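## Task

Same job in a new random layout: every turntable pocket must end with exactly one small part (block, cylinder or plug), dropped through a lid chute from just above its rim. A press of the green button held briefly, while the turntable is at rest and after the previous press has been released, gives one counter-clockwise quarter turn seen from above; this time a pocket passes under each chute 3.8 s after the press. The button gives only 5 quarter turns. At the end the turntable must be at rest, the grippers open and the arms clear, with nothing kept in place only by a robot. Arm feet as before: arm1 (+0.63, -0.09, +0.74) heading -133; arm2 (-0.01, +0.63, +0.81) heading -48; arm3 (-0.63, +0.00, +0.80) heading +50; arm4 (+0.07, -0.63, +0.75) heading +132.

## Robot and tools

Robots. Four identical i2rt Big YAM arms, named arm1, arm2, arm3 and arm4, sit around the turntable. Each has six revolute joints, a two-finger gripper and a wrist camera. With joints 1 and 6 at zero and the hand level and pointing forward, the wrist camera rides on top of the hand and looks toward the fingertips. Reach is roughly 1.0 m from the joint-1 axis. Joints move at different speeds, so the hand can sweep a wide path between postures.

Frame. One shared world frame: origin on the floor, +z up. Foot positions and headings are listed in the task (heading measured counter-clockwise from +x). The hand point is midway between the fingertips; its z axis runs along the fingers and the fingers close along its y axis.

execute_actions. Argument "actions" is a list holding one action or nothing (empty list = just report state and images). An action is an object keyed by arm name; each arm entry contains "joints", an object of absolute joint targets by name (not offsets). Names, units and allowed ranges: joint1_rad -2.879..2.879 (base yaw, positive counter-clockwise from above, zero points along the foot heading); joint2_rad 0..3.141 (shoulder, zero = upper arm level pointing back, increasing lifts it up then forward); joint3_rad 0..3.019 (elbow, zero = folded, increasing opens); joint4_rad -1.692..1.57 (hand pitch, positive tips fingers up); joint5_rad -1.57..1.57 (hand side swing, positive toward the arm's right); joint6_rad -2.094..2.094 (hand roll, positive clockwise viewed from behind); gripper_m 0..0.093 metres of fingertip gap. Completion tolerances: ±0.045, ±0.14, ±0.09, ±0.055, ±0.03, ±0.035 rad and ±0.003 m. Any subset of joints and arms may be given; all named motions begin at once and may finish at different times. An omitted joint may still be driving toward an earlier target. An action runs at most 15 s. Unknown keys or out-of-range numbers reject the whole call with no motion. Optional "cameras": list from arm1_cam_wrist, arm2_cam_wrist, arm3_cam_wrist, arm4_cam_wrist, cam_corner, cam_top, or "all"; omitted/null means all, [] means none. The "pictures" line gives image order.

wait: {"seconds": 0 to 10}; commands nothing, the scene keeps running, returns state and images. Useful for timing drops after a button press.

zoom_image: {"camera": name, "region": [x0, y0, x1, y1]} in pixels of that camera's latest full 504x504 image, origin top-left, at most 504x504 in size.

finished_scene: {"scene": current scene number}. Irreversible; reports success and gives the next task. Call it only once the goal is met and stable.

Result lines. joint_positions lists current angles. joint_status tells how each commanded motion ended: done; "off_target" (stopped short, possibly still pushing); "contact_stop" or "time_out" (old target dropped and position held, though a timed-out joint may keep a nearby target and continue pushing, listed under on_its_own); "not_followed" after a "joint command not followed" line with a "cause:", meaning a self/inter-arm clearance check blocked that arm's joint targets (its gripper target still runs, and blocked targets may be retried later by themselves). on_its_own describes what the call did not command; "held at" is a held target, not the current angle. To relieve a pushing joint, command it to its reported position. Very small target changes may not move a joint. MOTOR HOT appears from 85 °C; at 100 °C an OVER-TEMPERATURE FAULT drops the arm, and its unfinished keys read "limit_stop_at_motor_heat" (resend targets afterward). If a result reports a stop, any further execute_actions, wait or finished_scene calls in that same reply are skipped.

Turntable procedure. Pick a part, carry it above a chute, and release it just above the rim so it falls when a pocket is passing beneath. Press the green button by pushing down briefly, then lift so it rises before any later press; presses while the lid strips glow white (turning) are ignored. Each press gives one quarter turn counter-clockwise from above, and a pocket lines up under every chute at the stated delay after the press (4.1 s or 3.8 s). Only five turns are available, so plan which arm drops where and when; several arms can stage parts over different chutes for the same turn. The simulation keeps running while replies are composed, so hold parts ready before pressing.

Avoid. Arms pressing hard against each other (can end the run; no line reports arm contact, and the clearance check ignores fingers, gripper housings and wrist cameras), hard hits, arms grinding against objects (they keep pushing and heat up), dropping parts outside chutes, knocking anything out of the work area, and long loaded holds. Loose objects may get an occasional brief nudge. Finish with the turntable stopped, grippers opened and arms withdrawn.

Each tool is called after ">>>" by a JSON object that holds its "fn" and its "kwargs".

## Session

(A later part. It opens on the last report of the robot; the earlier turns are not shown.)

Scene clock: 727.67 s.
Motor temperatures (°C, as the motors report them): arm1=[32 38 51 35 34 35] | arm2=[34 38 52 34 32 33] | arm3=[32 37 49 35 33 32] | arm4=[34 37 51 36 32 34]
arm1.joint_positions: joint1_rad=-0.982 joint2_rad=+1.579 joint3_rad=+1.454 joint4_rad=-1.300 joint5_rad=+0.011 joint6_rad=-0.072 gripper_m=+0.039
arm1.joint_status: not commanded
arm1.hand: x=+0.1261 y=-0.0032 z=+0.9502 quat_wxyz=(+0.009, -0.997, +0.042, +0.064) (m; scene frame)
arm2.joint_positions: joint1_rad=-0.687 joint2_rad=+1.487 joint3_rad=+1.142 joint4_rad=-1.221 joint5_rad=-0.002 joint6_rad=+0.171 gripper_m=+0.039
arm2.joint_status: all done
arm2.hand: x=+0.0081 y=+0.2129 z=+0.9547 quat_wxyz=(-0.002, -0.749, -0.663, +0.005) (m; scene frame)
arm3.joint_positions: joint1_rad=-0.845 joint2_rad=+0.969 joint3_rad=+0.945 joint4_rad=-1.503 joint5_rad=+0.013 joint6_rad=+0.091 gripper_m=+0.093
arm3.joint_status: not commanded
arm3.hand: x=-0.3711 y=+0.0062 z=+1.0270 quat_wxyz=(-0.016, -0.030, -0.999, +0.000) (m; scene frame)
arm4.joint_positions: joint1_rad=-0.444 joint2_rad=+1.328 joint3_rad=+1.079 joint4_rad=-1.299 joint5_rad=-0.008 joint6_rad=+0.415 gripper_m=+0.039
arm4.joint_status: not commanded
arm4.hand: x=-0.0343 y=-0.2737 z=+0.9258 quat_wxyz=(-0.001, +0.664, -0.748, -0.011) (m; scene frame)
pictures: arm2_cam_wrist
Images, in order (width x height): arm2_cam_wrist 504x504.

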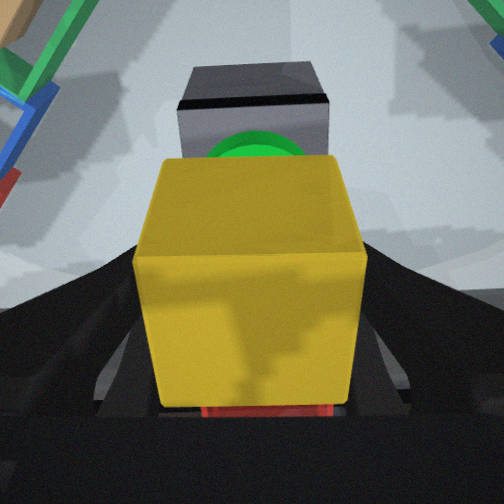

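>>> {"fn": "execute_actions", "kwargs": {"actions": [{"arm2":{"joints":{"joint3_rad":0.955,"joint4_rad":-1.05}}}], "cameras": ["arm2_cam_wrist"]}}

>>> {"fn": "execute_actions", "kwargs": {"actions": [{"arm2":{"joints":{"joint3_rad":1.16,"joint4_rad":-1.21}}}], "cameras": ["cam_top"]}}

>>> {"fn": "execute_actions", "kwargs": {"actions": [{"arm2":{"joints":{"joint1_rad":-0.638,"joint2_rad":1.113,"joint3_rad":0.762,"joint4_rad":-1.235}}}], "cameras": ["arm2_cam_wrist"]}}

>>> {"fn": "wait", "kwargs": {"seconds": 0.85}}

>>> {"fn": "execute_actions", "kwargs": {"actions": [{"arm1":{"joints":{"gripper_m":0.065}},"arm2":{"joints":{"gripper_m":0.065}},"arm4":{"joints":{"gripper_m":0.065}}}]}}

Scene clock: 740.60 s.
Motor temperatures (°C, as the motors report them): arm1=[32 38 54 35 34 35] | arm2=[34 37 53 34 32 33] | arm3=[32 37 49 35 33 32] | arm4=[34 37 53 36 32 34]
arm1.joint_positions: joint1_rad=-0.982 joint2_rad=+1.579 joint3_rad=+1.454 joint4_rad=-1.300 joint5_rad=+0.011 joint6_rad=-0.072 gripper_m=+0.039
arm1.joint_status: not commanded
arm1.hand: x=+0.1261 y=-0.0032 z=+0.9502 quat_wxyz=(+0.009, -0.997, +0.042, +0.064) (m; scene frame)
arm2.joint_positions: joint1_rad=-0.687 joint2_rad=+1.450 joint3_rad=+0.986 joint4_rad=-1.058 joint5_rad=-0.001 joint6_rad=+0.171 gripper_m=+0.039
arm2.joint_status: all done
arm2.hand: x=+0.0066 y=+0.2339 z=+0.9139 quat_wxyz=(-0.019, -0.748, -0.663, +0.019) (m; scene frame)
arm3.joint_positions: joint1_rad=-0.845 joint2_rad=+0.969 joint3_rad=+0.945 joint4_rad=-1.503 joint5_rad=+0.013 joint6_rad=+0.091 gripper_m=+0.093
arm3.joint_status: not commanded
arm3.hand: x=-0.3711 y=+0.0062 z=+1.0270 quat_wxyz=(-0.016, -0.030, -0.999, +0.000) (m; scene frame)
arm4.joint_positions: joint1_rad=-0.444 joint2_rad=+1.328 joint3_rad=+1.079 joint4_rad=-1.299 joint5_rad=-0.008 joint6_rad=+0.415 gripper_m=+0.039
arm4.joint_status: not commanded
arm4.hand: x=-0.0343 y=-0.2737 z=+0.9258 quat_wxyz=(-0.001, +0.664, -0.748, -0.011) (m; scene frame)
pictures: arm2_cam_wrist
Images, in order (width x height): arm2_cam_wrist 504x504.

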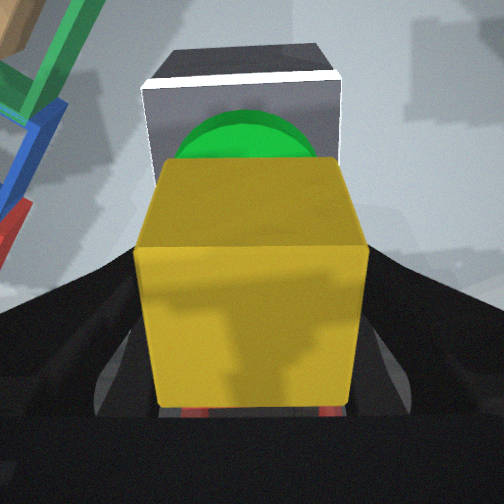

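Scene clock: 741.60 s.
Motor temperatures (°C, as the motors report them): arm1=[32 38 54 35 34 35] | arm2=[34 37 53 34 32 33] | arm3=[32 37 49 35 33 32] | arm4=[34 37 53 36 32 34]
arm1.joint_positions: joint1_rad=-0.982 joint2_rad=+1.579 joint3_rad=+1.454 joint4_rad=-1.300 joint5_rad=+0.011 joint6_rad=-0.072 gripper_m=+0.039
arm1.joint_status: not commanded
arm1.hand: x=+0.1261 y=-0.0032 z=+0.9502 quat_wxyz=(+0.009, -0.997, +0.042, +0.064) (m; scene frame)
arm2.joint_positions: joint1_rad=-0.687 joint2_rad=+1.474 joint3_rad=+1.127 joint4_rad=-1.199 joint5_rad=-0.001 joint6_rad=+0.171 gripper_m=+0.039
arm2.joint_status: all done
arm2.hand: x=+0.0080 y=+0.2129 z=+0.9545 quat_wxyz=(-0.010, -0.749, -0.663, +0.012) (m; scene frame)
arm3.joint_positions: joint1_rad=-0.845 joint2_rad=+0.969 joint3_rad=+0.945 joint4_rad=-1.503 joint5_rad=+0.013 joint6_rad=+0.091 gripper_m=+0.093
arm3.joint_status: not commanded
arm3.hand: x=-0.3711 y=+0.0062 z=+1.0270 quat_wxyz=(-0.016, -0.030, -0.999, +0.000) (m; scene frame)
arm4.joint_positions: joint1_rad=-0.444 joint2_rad=+1.328 joint3_rad=+1.079 joint4_rad=-1.299 joint5_rad=-0.008 joint6_rad=+0.415 gripper_m=+0.039
arm4.joint_status: not commanded
arm4.hand: x=-0.0343 y=-0.2737 z=+0.9258 quat_wxyz=(-0.001, +0.664, -0.748, -0.011) (m; scene frame)
pictures: cam_top
Images, in order (width x height): cam_top 504x504.

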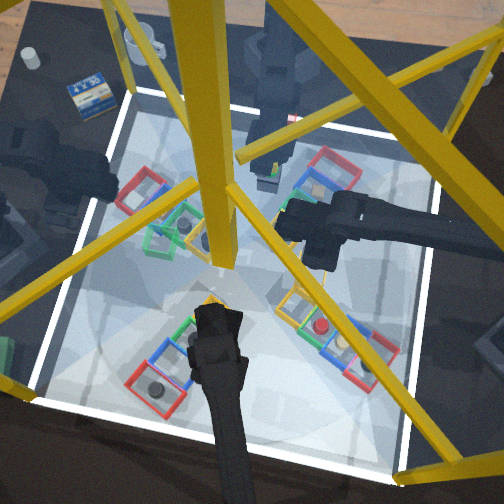

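Scene clock: 742.70 s.
Motor temperatures (°C, as the motors report them): arm1=[32 38 54 35 34 35] | arm2=[34 37 53 34 32 33] | arm3=[32 37 49 35 33 32] | arm4=[34 37 53 36 32 34]
arm1.joint_positions: joint1_rad=-0.982 joint2_rad=+1.579 joint3_rad=+1.454 joint4_rad=-1.300 joint5_rad=+0.011 joint6_rad=-0.072 gripper_m=+0.039
arm1.joint_status: not commanded
arm1.hand: x=+0.1261 y=-0.0032 z=+0.9502 quat_wxyz=(+0.009, -0.997, +0.042, +0.064) (m; scene frame)
arm2.joint_positions: joint1_rad=-0.636 joint2_rad=+1.108 joint3_rad=+0.758 joint4_rad=-1.229 joint5_rad=-0.001 joint6_rad=+0.171 gripper_m=+0.039
arm2.joint_status: all done
arm2.hand: x=+0.0143 y=+0.3617 z=+0.9384 quat_wxyz=(+0.004, -0.731, -0.682, +0.001) (m; scene frame)
arm3.joint_positions: joint1_rad=-0.845 joint2_rad=+0.969 joint3_rad=+0.945 joint4_rad=-1.503 joint5_rad=+0.013 joint6_rad=+0.091 gripper_m=+0.093
arm3.joint_status: not commanded
arm3.hand: x=-0.3711 y=+0.0062 z=+1.0270 quat_wxyz=(-0.016, -0.030, -0.999, +0.000) (m; scene frame)
arm4.joint_positions: joint1_rad=-0.444 joint2_rad=+1.328 joint3_rad=+1.079 joint4_rad=-1.299 joint5_rad=-0.008 joint6_rad=+0.415 gripper_m=+0.039
arm4.joint_status: not commanded
arm4.hand: x=-0.0343 y=-0.2737 z=+0.9258 quat_wxyz=(-0.001, +0.664, -0.748, -0.011) (m; scene frame)
pictures: arm2_cam_wrist
Images, in order (width x height): arm2_cam_wrist 504x504.

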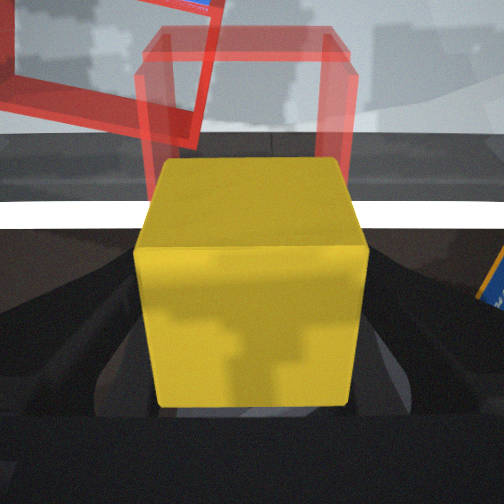

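Scene clock: 743.57 s.
Motor temperatures (°C, as the motors report them): arm1=[32 38 54 35 34 35] | arm2=[34 37 53 34 32 33] | arm3=[32 37 49 35 33 32] | arm4=[34 37 53 36 32 34]
arm1.joint_positions: joint1_rad=-0.982 joint2_rad=+1.579 joint3_rad=+1.454 joint4_rad=-1.300 joint5_rad=+0.011 joint6_rad=-0.072 gripper_m=+0.039
arm1.joint_status: not commanded
arm1.hand: x=+0.1261 y=-0.0032 z=+0.9502 quat_wxyz=(+0.009, -0.997, +0.042, +0.064) (m; scene frame)
arm2.joint_positions: joint1_rad=-0.636 joint2_rad=+1.108 joint3_rad=+0.758 joint4_rad=-1.229 joint5_rad=-0.001 joint6_rad=+0.171 gripper_m=+0.039
arm2.joint_status: all done
arm2.hand: x=+0.0143 y=+0.3617 z=+0.9384 quat_wxyz=(+0.004, -0.731, -0.682, +0.001) (m; scene frame)
arm3.joint_positions: joint1_rad=-0.845 joint2_rad=+0.969 joint3_rad=+0.945 joint4_rad=-1.503 joint5_rad=+0.013 joint6_rad=+0.091 gripper_m=+0.093
arm3.joint_status: not commanded
arm3.hand: x=-0.3711 y=+0.0062 z=+1.0270 quat_wxyz=(-0.016, -0.030, -0.999, +0.000) (m; scene frame)
arm4.joint_positions: joint1_rad=-0.444 joint2_rad=+1.328 joint3_rad=+1.079 joint4_rad=-1.299 joint5_rad=-0.008 joint6_rad=+0.415 gripper_m=+0.039
arm4.joint_status: not commanded
arm4.hand: x=-0.0343 y=-0.2737 z=+0.9258 quat_wxyz=(-0.001, +0.664, -0.748, -0.011) (m; scene frame)
wait: 0.87 s; at rest by 0.27 s
pictures: arm1_cam_wrist, arm2_cam_wrist, arm3_cam_wrist, arm4_cam_wrist, cam_corner, cam_top
Images, in order (width x height): arm1_cam_wrist 504x504, arm2_cam_wrist 504x504, arm3_cam_wrist 504x504, arm4_cam_wrist 504x504, cam_corner 504x504, cam_top 504x504.

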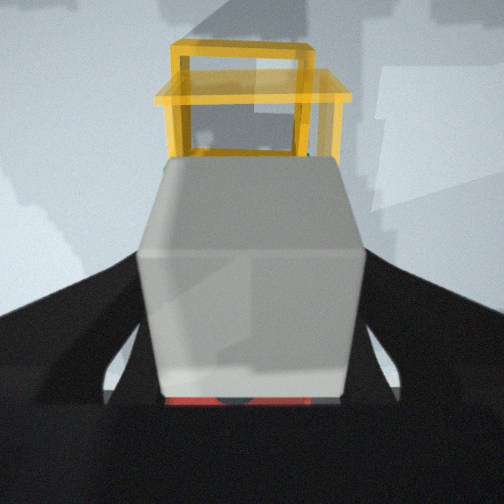

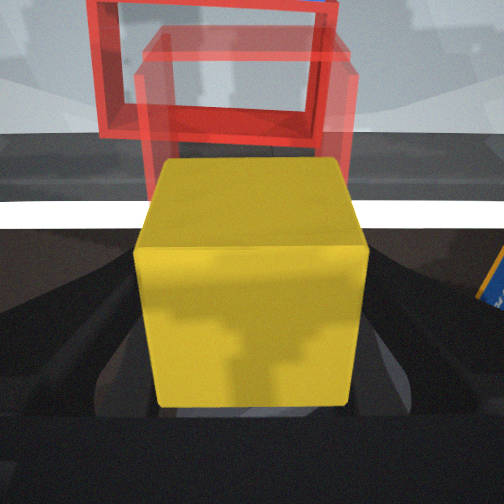

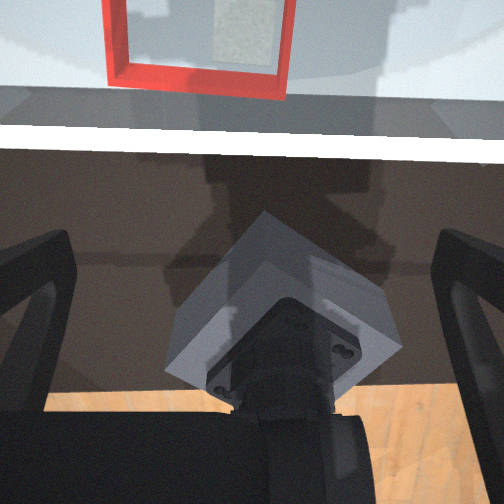

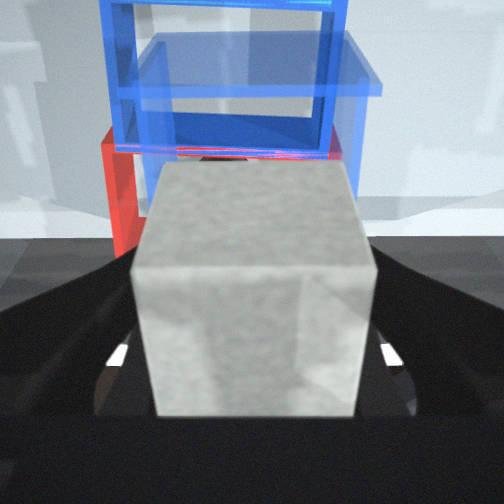

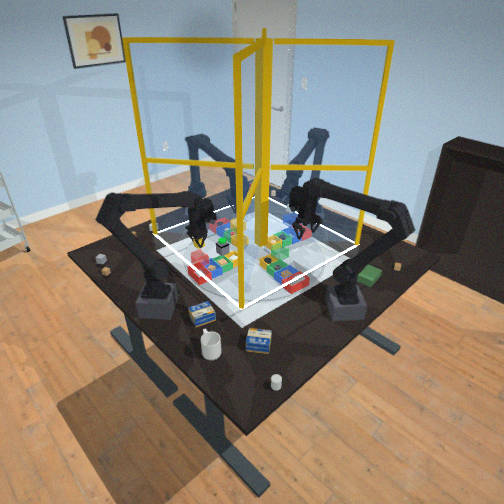

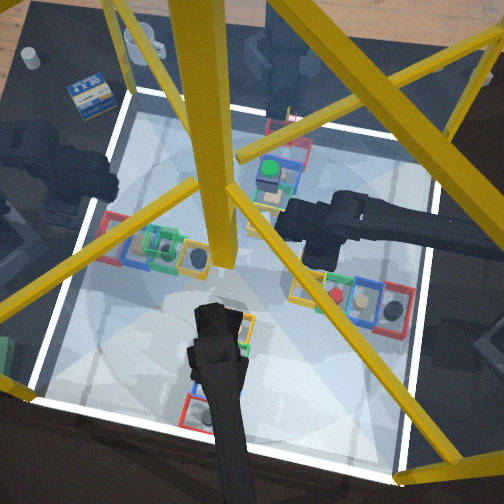

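Scene clock: 744.13 s.
Motor temperatures (°C, as the motors report them): arm1=[32 38 55 35 34 35] | arm2=[34 37 53 34 32 33] | arm3=[32 37 49 35 33 32] | arm4=[34 37 54 36 32 34]
arm1.joint_positions: joint1_rad=-0.982 joint2_rad=+1.579 joint3_rad=+1.454 joint4_rad=-1.300 joint5_rad=+0.011 joint6_rad=-0.072 gripper_m=+0.065
arm1.joint_status: all done
arm1.hand: x=+0.1261 y=-0.0032 z=+0.9502 quat_wxyz=(+0.009, -0.997, +0.042, +0.064) (m; scene frame)
arm2.joint_positions: joint1_rad=-0.636 joint2_rad=+1.108 joint3_rad=+0.758 joint4_rad=-1.229 joint5_rad=-0.001 joint6_rad=+0.171 gripper_m=+0.065
arm2.joint_status: all done
arm2.hand: x=+0.0143 y=+0.3617 z=+0.9384 quat_wxyz=(+0.004, -0.731, -0.682, +0.001) (m; scene frame)
arm3.joint_positions: joint1_rad=-0.845 joint2_rad=+0.969 joint3_rad=+0.945 joint4_rad=-1.503 joint5_rad=+0.013 joint6_rad=+0.091 gripper_m=+0.093
arm3.joint_status: not commanded
arm3.hand: x=-0.3711 y=+0.0062 z=+1.0270 quat_wxyz=(-0.016, -0.030, -0.999, +0.000) (m; scene frame)
arm4.joint_positions: joint1_rad=-0.444 joint2_rad=+1.328 joint3_rad=+1.079 joint4_rad=-1.299 joint5_rad=-0.008 joint6_rad=+0.415 gripper_m=+0.065
arm4.joint_status: all done
arm4.hand: x=-0.0343 y=-0.2737 z=+0.9258 quat_wxyz=(-0.001, +0.664, -0.748, -0.011) (m; scene frame)
pictures: arm1_cam_wrist, arm2_cam_wrist, arm3_cam_wrist, arm4_cam_wrist, cam_corner, cam_top
Images, in order (width x height): arm1_cam_wrist 504x504, arm2_cam_wrist 504x504, arm3_cam_wrist 504x504, arm4_cam_wrist 504x504, cam_corner 504x504, cam_top 504x504.

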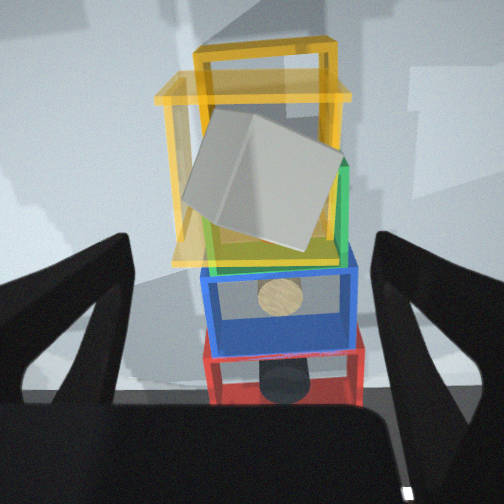

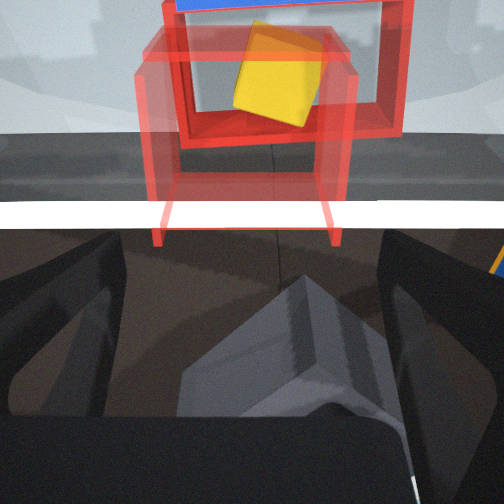

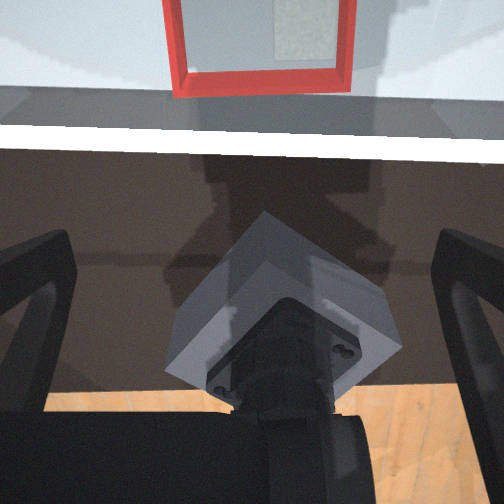

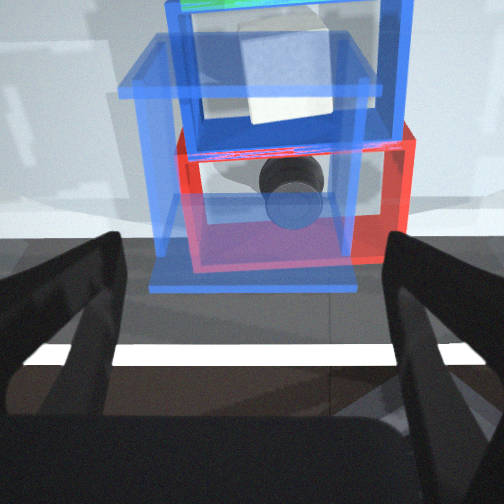

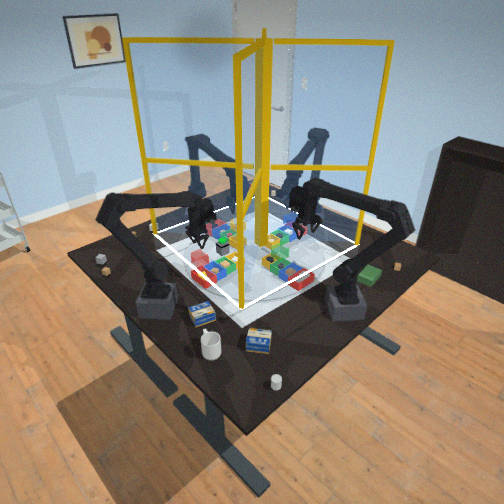

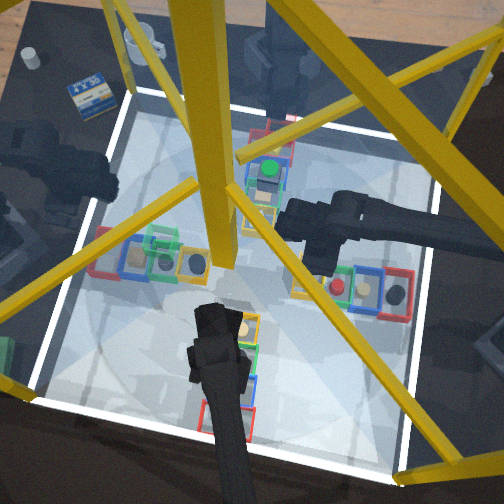

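Arm1's cube looks tumbled inside the chute; check.

>>> {"fn": "execute_actions", "kwargs": {"actions": [], "cameras": ["arm1_cam_wrist","cam_top","cam_corner"]}}

Scene clock: 748.43 s.
Motor temperatures (°C, as the motors report them): arm1=[32 38 55 35 34 35] | arm2=[34 37 53 34 32 33] | arm3=[32 37 48 35 33 32] | arm4=[34 37 54 36 32 34]
arm1.joint_positions: joint1_rad=-0.982 joint2_rad=+1.579 joint3_rad=+1.454 joint4_rad=-1.300 joint5_rad=+0.011 joint6_rad=-0.072 gripper_m=+0.065
arm1.joint_status: all done
arm1.hand: x=+0.1261 y=-0.0032 z=+0.9502 quat_wxyz=(+0.009, -0.997, +0.042, +0.064) (m; scene frame)
arm2.joint_positions: joint1_rad=-0.636 joint2_rad=+1.108 joint3_rad=+0.758 joint4_rad=-1.229 joint5_rad=-0.001 joint6_rad=+0.171 gripper_m=+0.065
arm2.joint_status: all done
arm2.hand: x=+0.0143 y=+0.3617 z=+0.9384 quat_wxyz=(+0.004, -0.731, -0.682, +0.001) (m; scene frame)
arm3.joint_positions: joint1_rad=-0.845 joint2_rad=+0.969 joint3_rad=+0.945 joint4_rad=-1.503 joint5_rad=+0.013 joint6_rad=+0.091 gripper_m=+0.093
arm3.joint_status: not commanded
arm3.hand: x=-0.3711 y=+0.0062 z=+1.0270 quat_wxyz=(-0.016, -0.030, -0.999, +0.000) (m; scene frame)
arm4.joint_positions: joint1_rad=-0.444 joint2_rad=+1.328 joint3_rad=+1.079 joint4_rad=-1.299 joint5_rad=-0.008 joint6_rad=+0.415 gripper_m=+0.065
arm4.joint_status: all done
arm4.hand: x=-0.0343 y=-0.2737 z=+0.9258 quat_wxyz=(-0.001, +0.664, -0.748, -0.011) (m; scene frame)
pictures: arm1_cam_wrist, cam_corner, cam_top
Images, in order (width x height): arm1_cam_wrist 504x504, cam_corner 504x504, cam_top 504x504.

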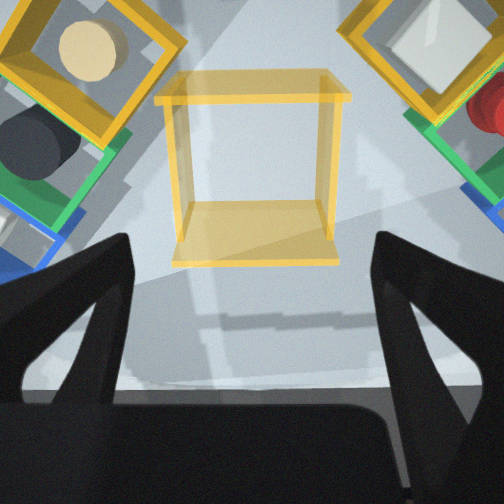

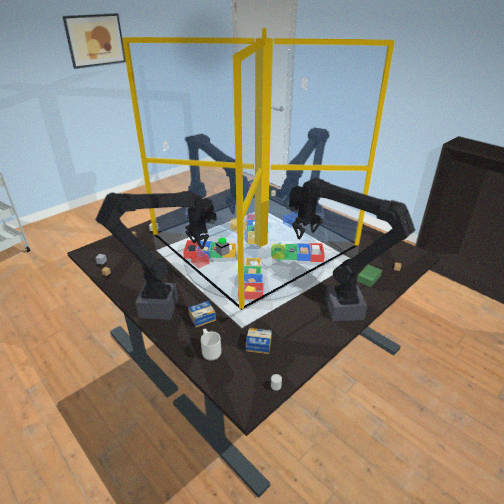

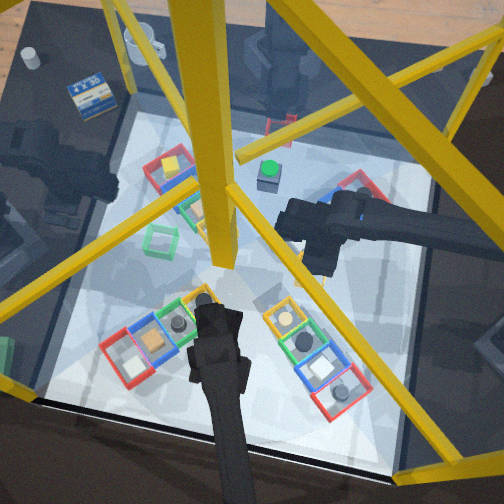

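The cube ended in the yellow pocket at NE. Retract all arms and verify.

>>> {"fn": "execute_actions", "kwargs": {"actions": [{"arm1":{"joints":{"joint2_rad":0.98,"joint3_rad":0.95,"joint4_rad":-1.516}},"arm4":{"joints":{"joint2_rad":0.98,"joint3_rad":0.95,"joint4_rad":-1.516}},"arm2":{"joints":{"joint2_rad":0.98,"joint3_rad":0.99,"joint4_rad":-1.5}}}]}}

Scene clock: 753.80 s.
Motor temperatures (°C, as the motors report them): arm1=[32 38 55 35 34 35] | arm2=[34 36 53 34 32 33] | arm3=[32 37 48 35 33 32] | arm4=[34 37 54 36 32 34]
arm1.joint_positions: joint1_rad=-0.982 joint2_rad=+0.973 joint3_rad=+0.963 joint4_rad=-1.505 joint5_rad=+0.011 joint6_rad=-0.072 gripper_m=+0.065
arm1.joint_status: all done
arm1.hand: x=+0.3698 y=-0.0413 z=+0.9690 quat_wxyz=(+0.004, -0.999, +0.042, +0.020) (m; scene frame)
arm2.joint_positions: joint1_rad=-0.636 joint2_rad=+0.973 joint3_rad=+0.971 joint4_rad=-1.489 joint5_rad=-0.001 joint6_rad=+0.171 gripper_m=+0.065
arm2.joint_status: all done
arm2.hand: x=+0.0148 y=+0.3661 z=+1.0513 quat_wxyz=(-0.032, -0.731, -0.681, +0.028) (m; scene frame)
arm3.joint_positions: joint1_rad=-0.845 joint2_rad=+0.969 joint3_rad=+0.945 joint4_rad=-1.503 joint5_rad=+0.013 joint6_rad=+0.091 gripper_m=+0.093
arm3.joint_status: not commanded
arm3.hand: x=-0.3711 y=+0.0062 z=+1.0270 quat_wxyz=(-0.016, -0.030, -0.999, +0.000) (m; scene frame)
arm4.joint_positions: joint1_rad=-0.444 joint2_rad=+0.968 joint3_rad=+0.953 joint4_rad=-1.509 joint5_rad=-0.008 joint6_rad=+0.415 gripper_m=+0.065
arm4.joint_status: all done
arm4.hand: x=-0.0005 y=-0.3845 z=+0.9809 quat_wxyz=(-0.005, +0.664, -0.748, -0.022) (m; scene frame)
pictures: arm1_cam_wrist, arm2_cam_wrist, arm3_cam_wrist, arm4_cam_wrist, cam_corner, cam_top
Images, in order (width x height): arm1_cam_wrist 504x504, arm2_cam_wrist 504x504, arm3_cam_wrist 504x504, arm4_cam_wrist 504x504, cam_corner 504x504, cam_top 504x504.

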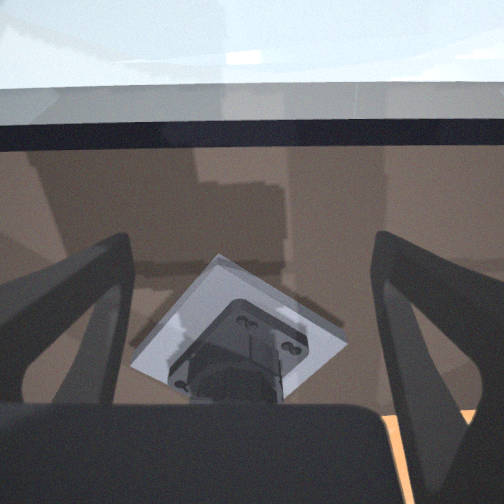

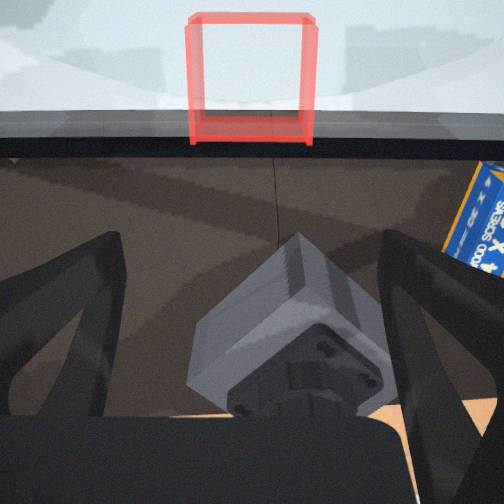

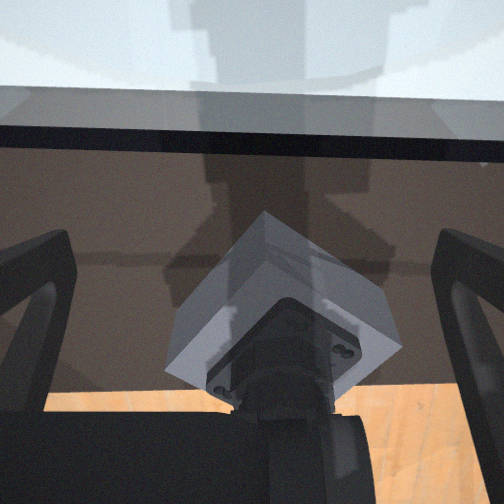

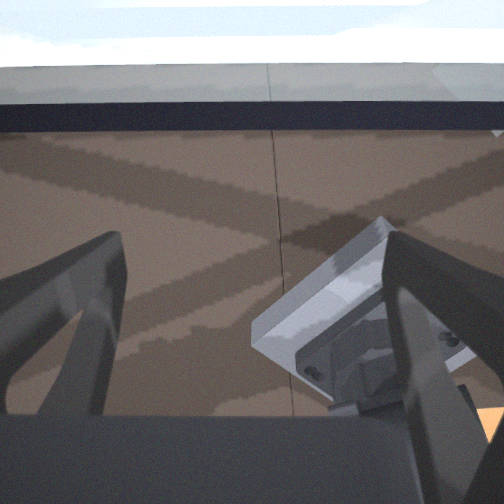

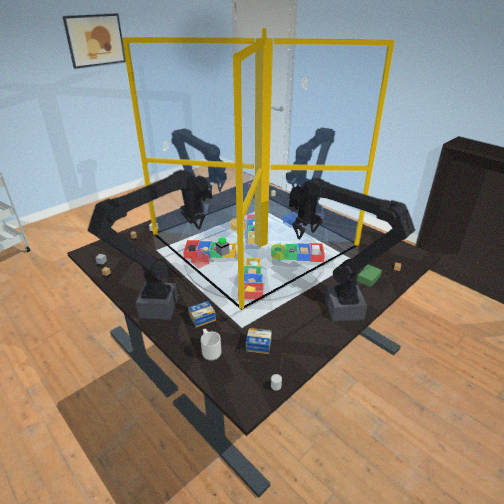

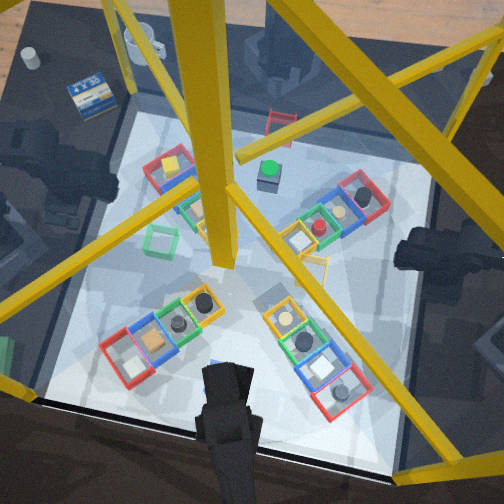

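>>> {"fn": "zoom_image", "kwargs": {"camera": "cam_top", "region": [80, 120, 420, 440]}}

Region (80, 120, 420, 440) of cam_top's 504x504 image, scaled by 1.482, with more detail than that image has; it fills the top 474 rows of this view, and the rest is white.

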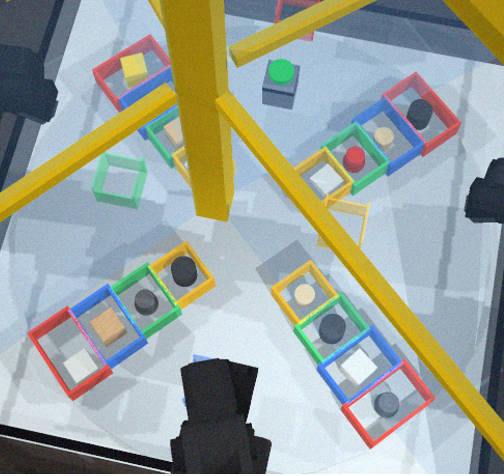

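>>> {"fn": "finished_scene", "kwargs": {"scene": 2}}

The scene is finished: the task was done.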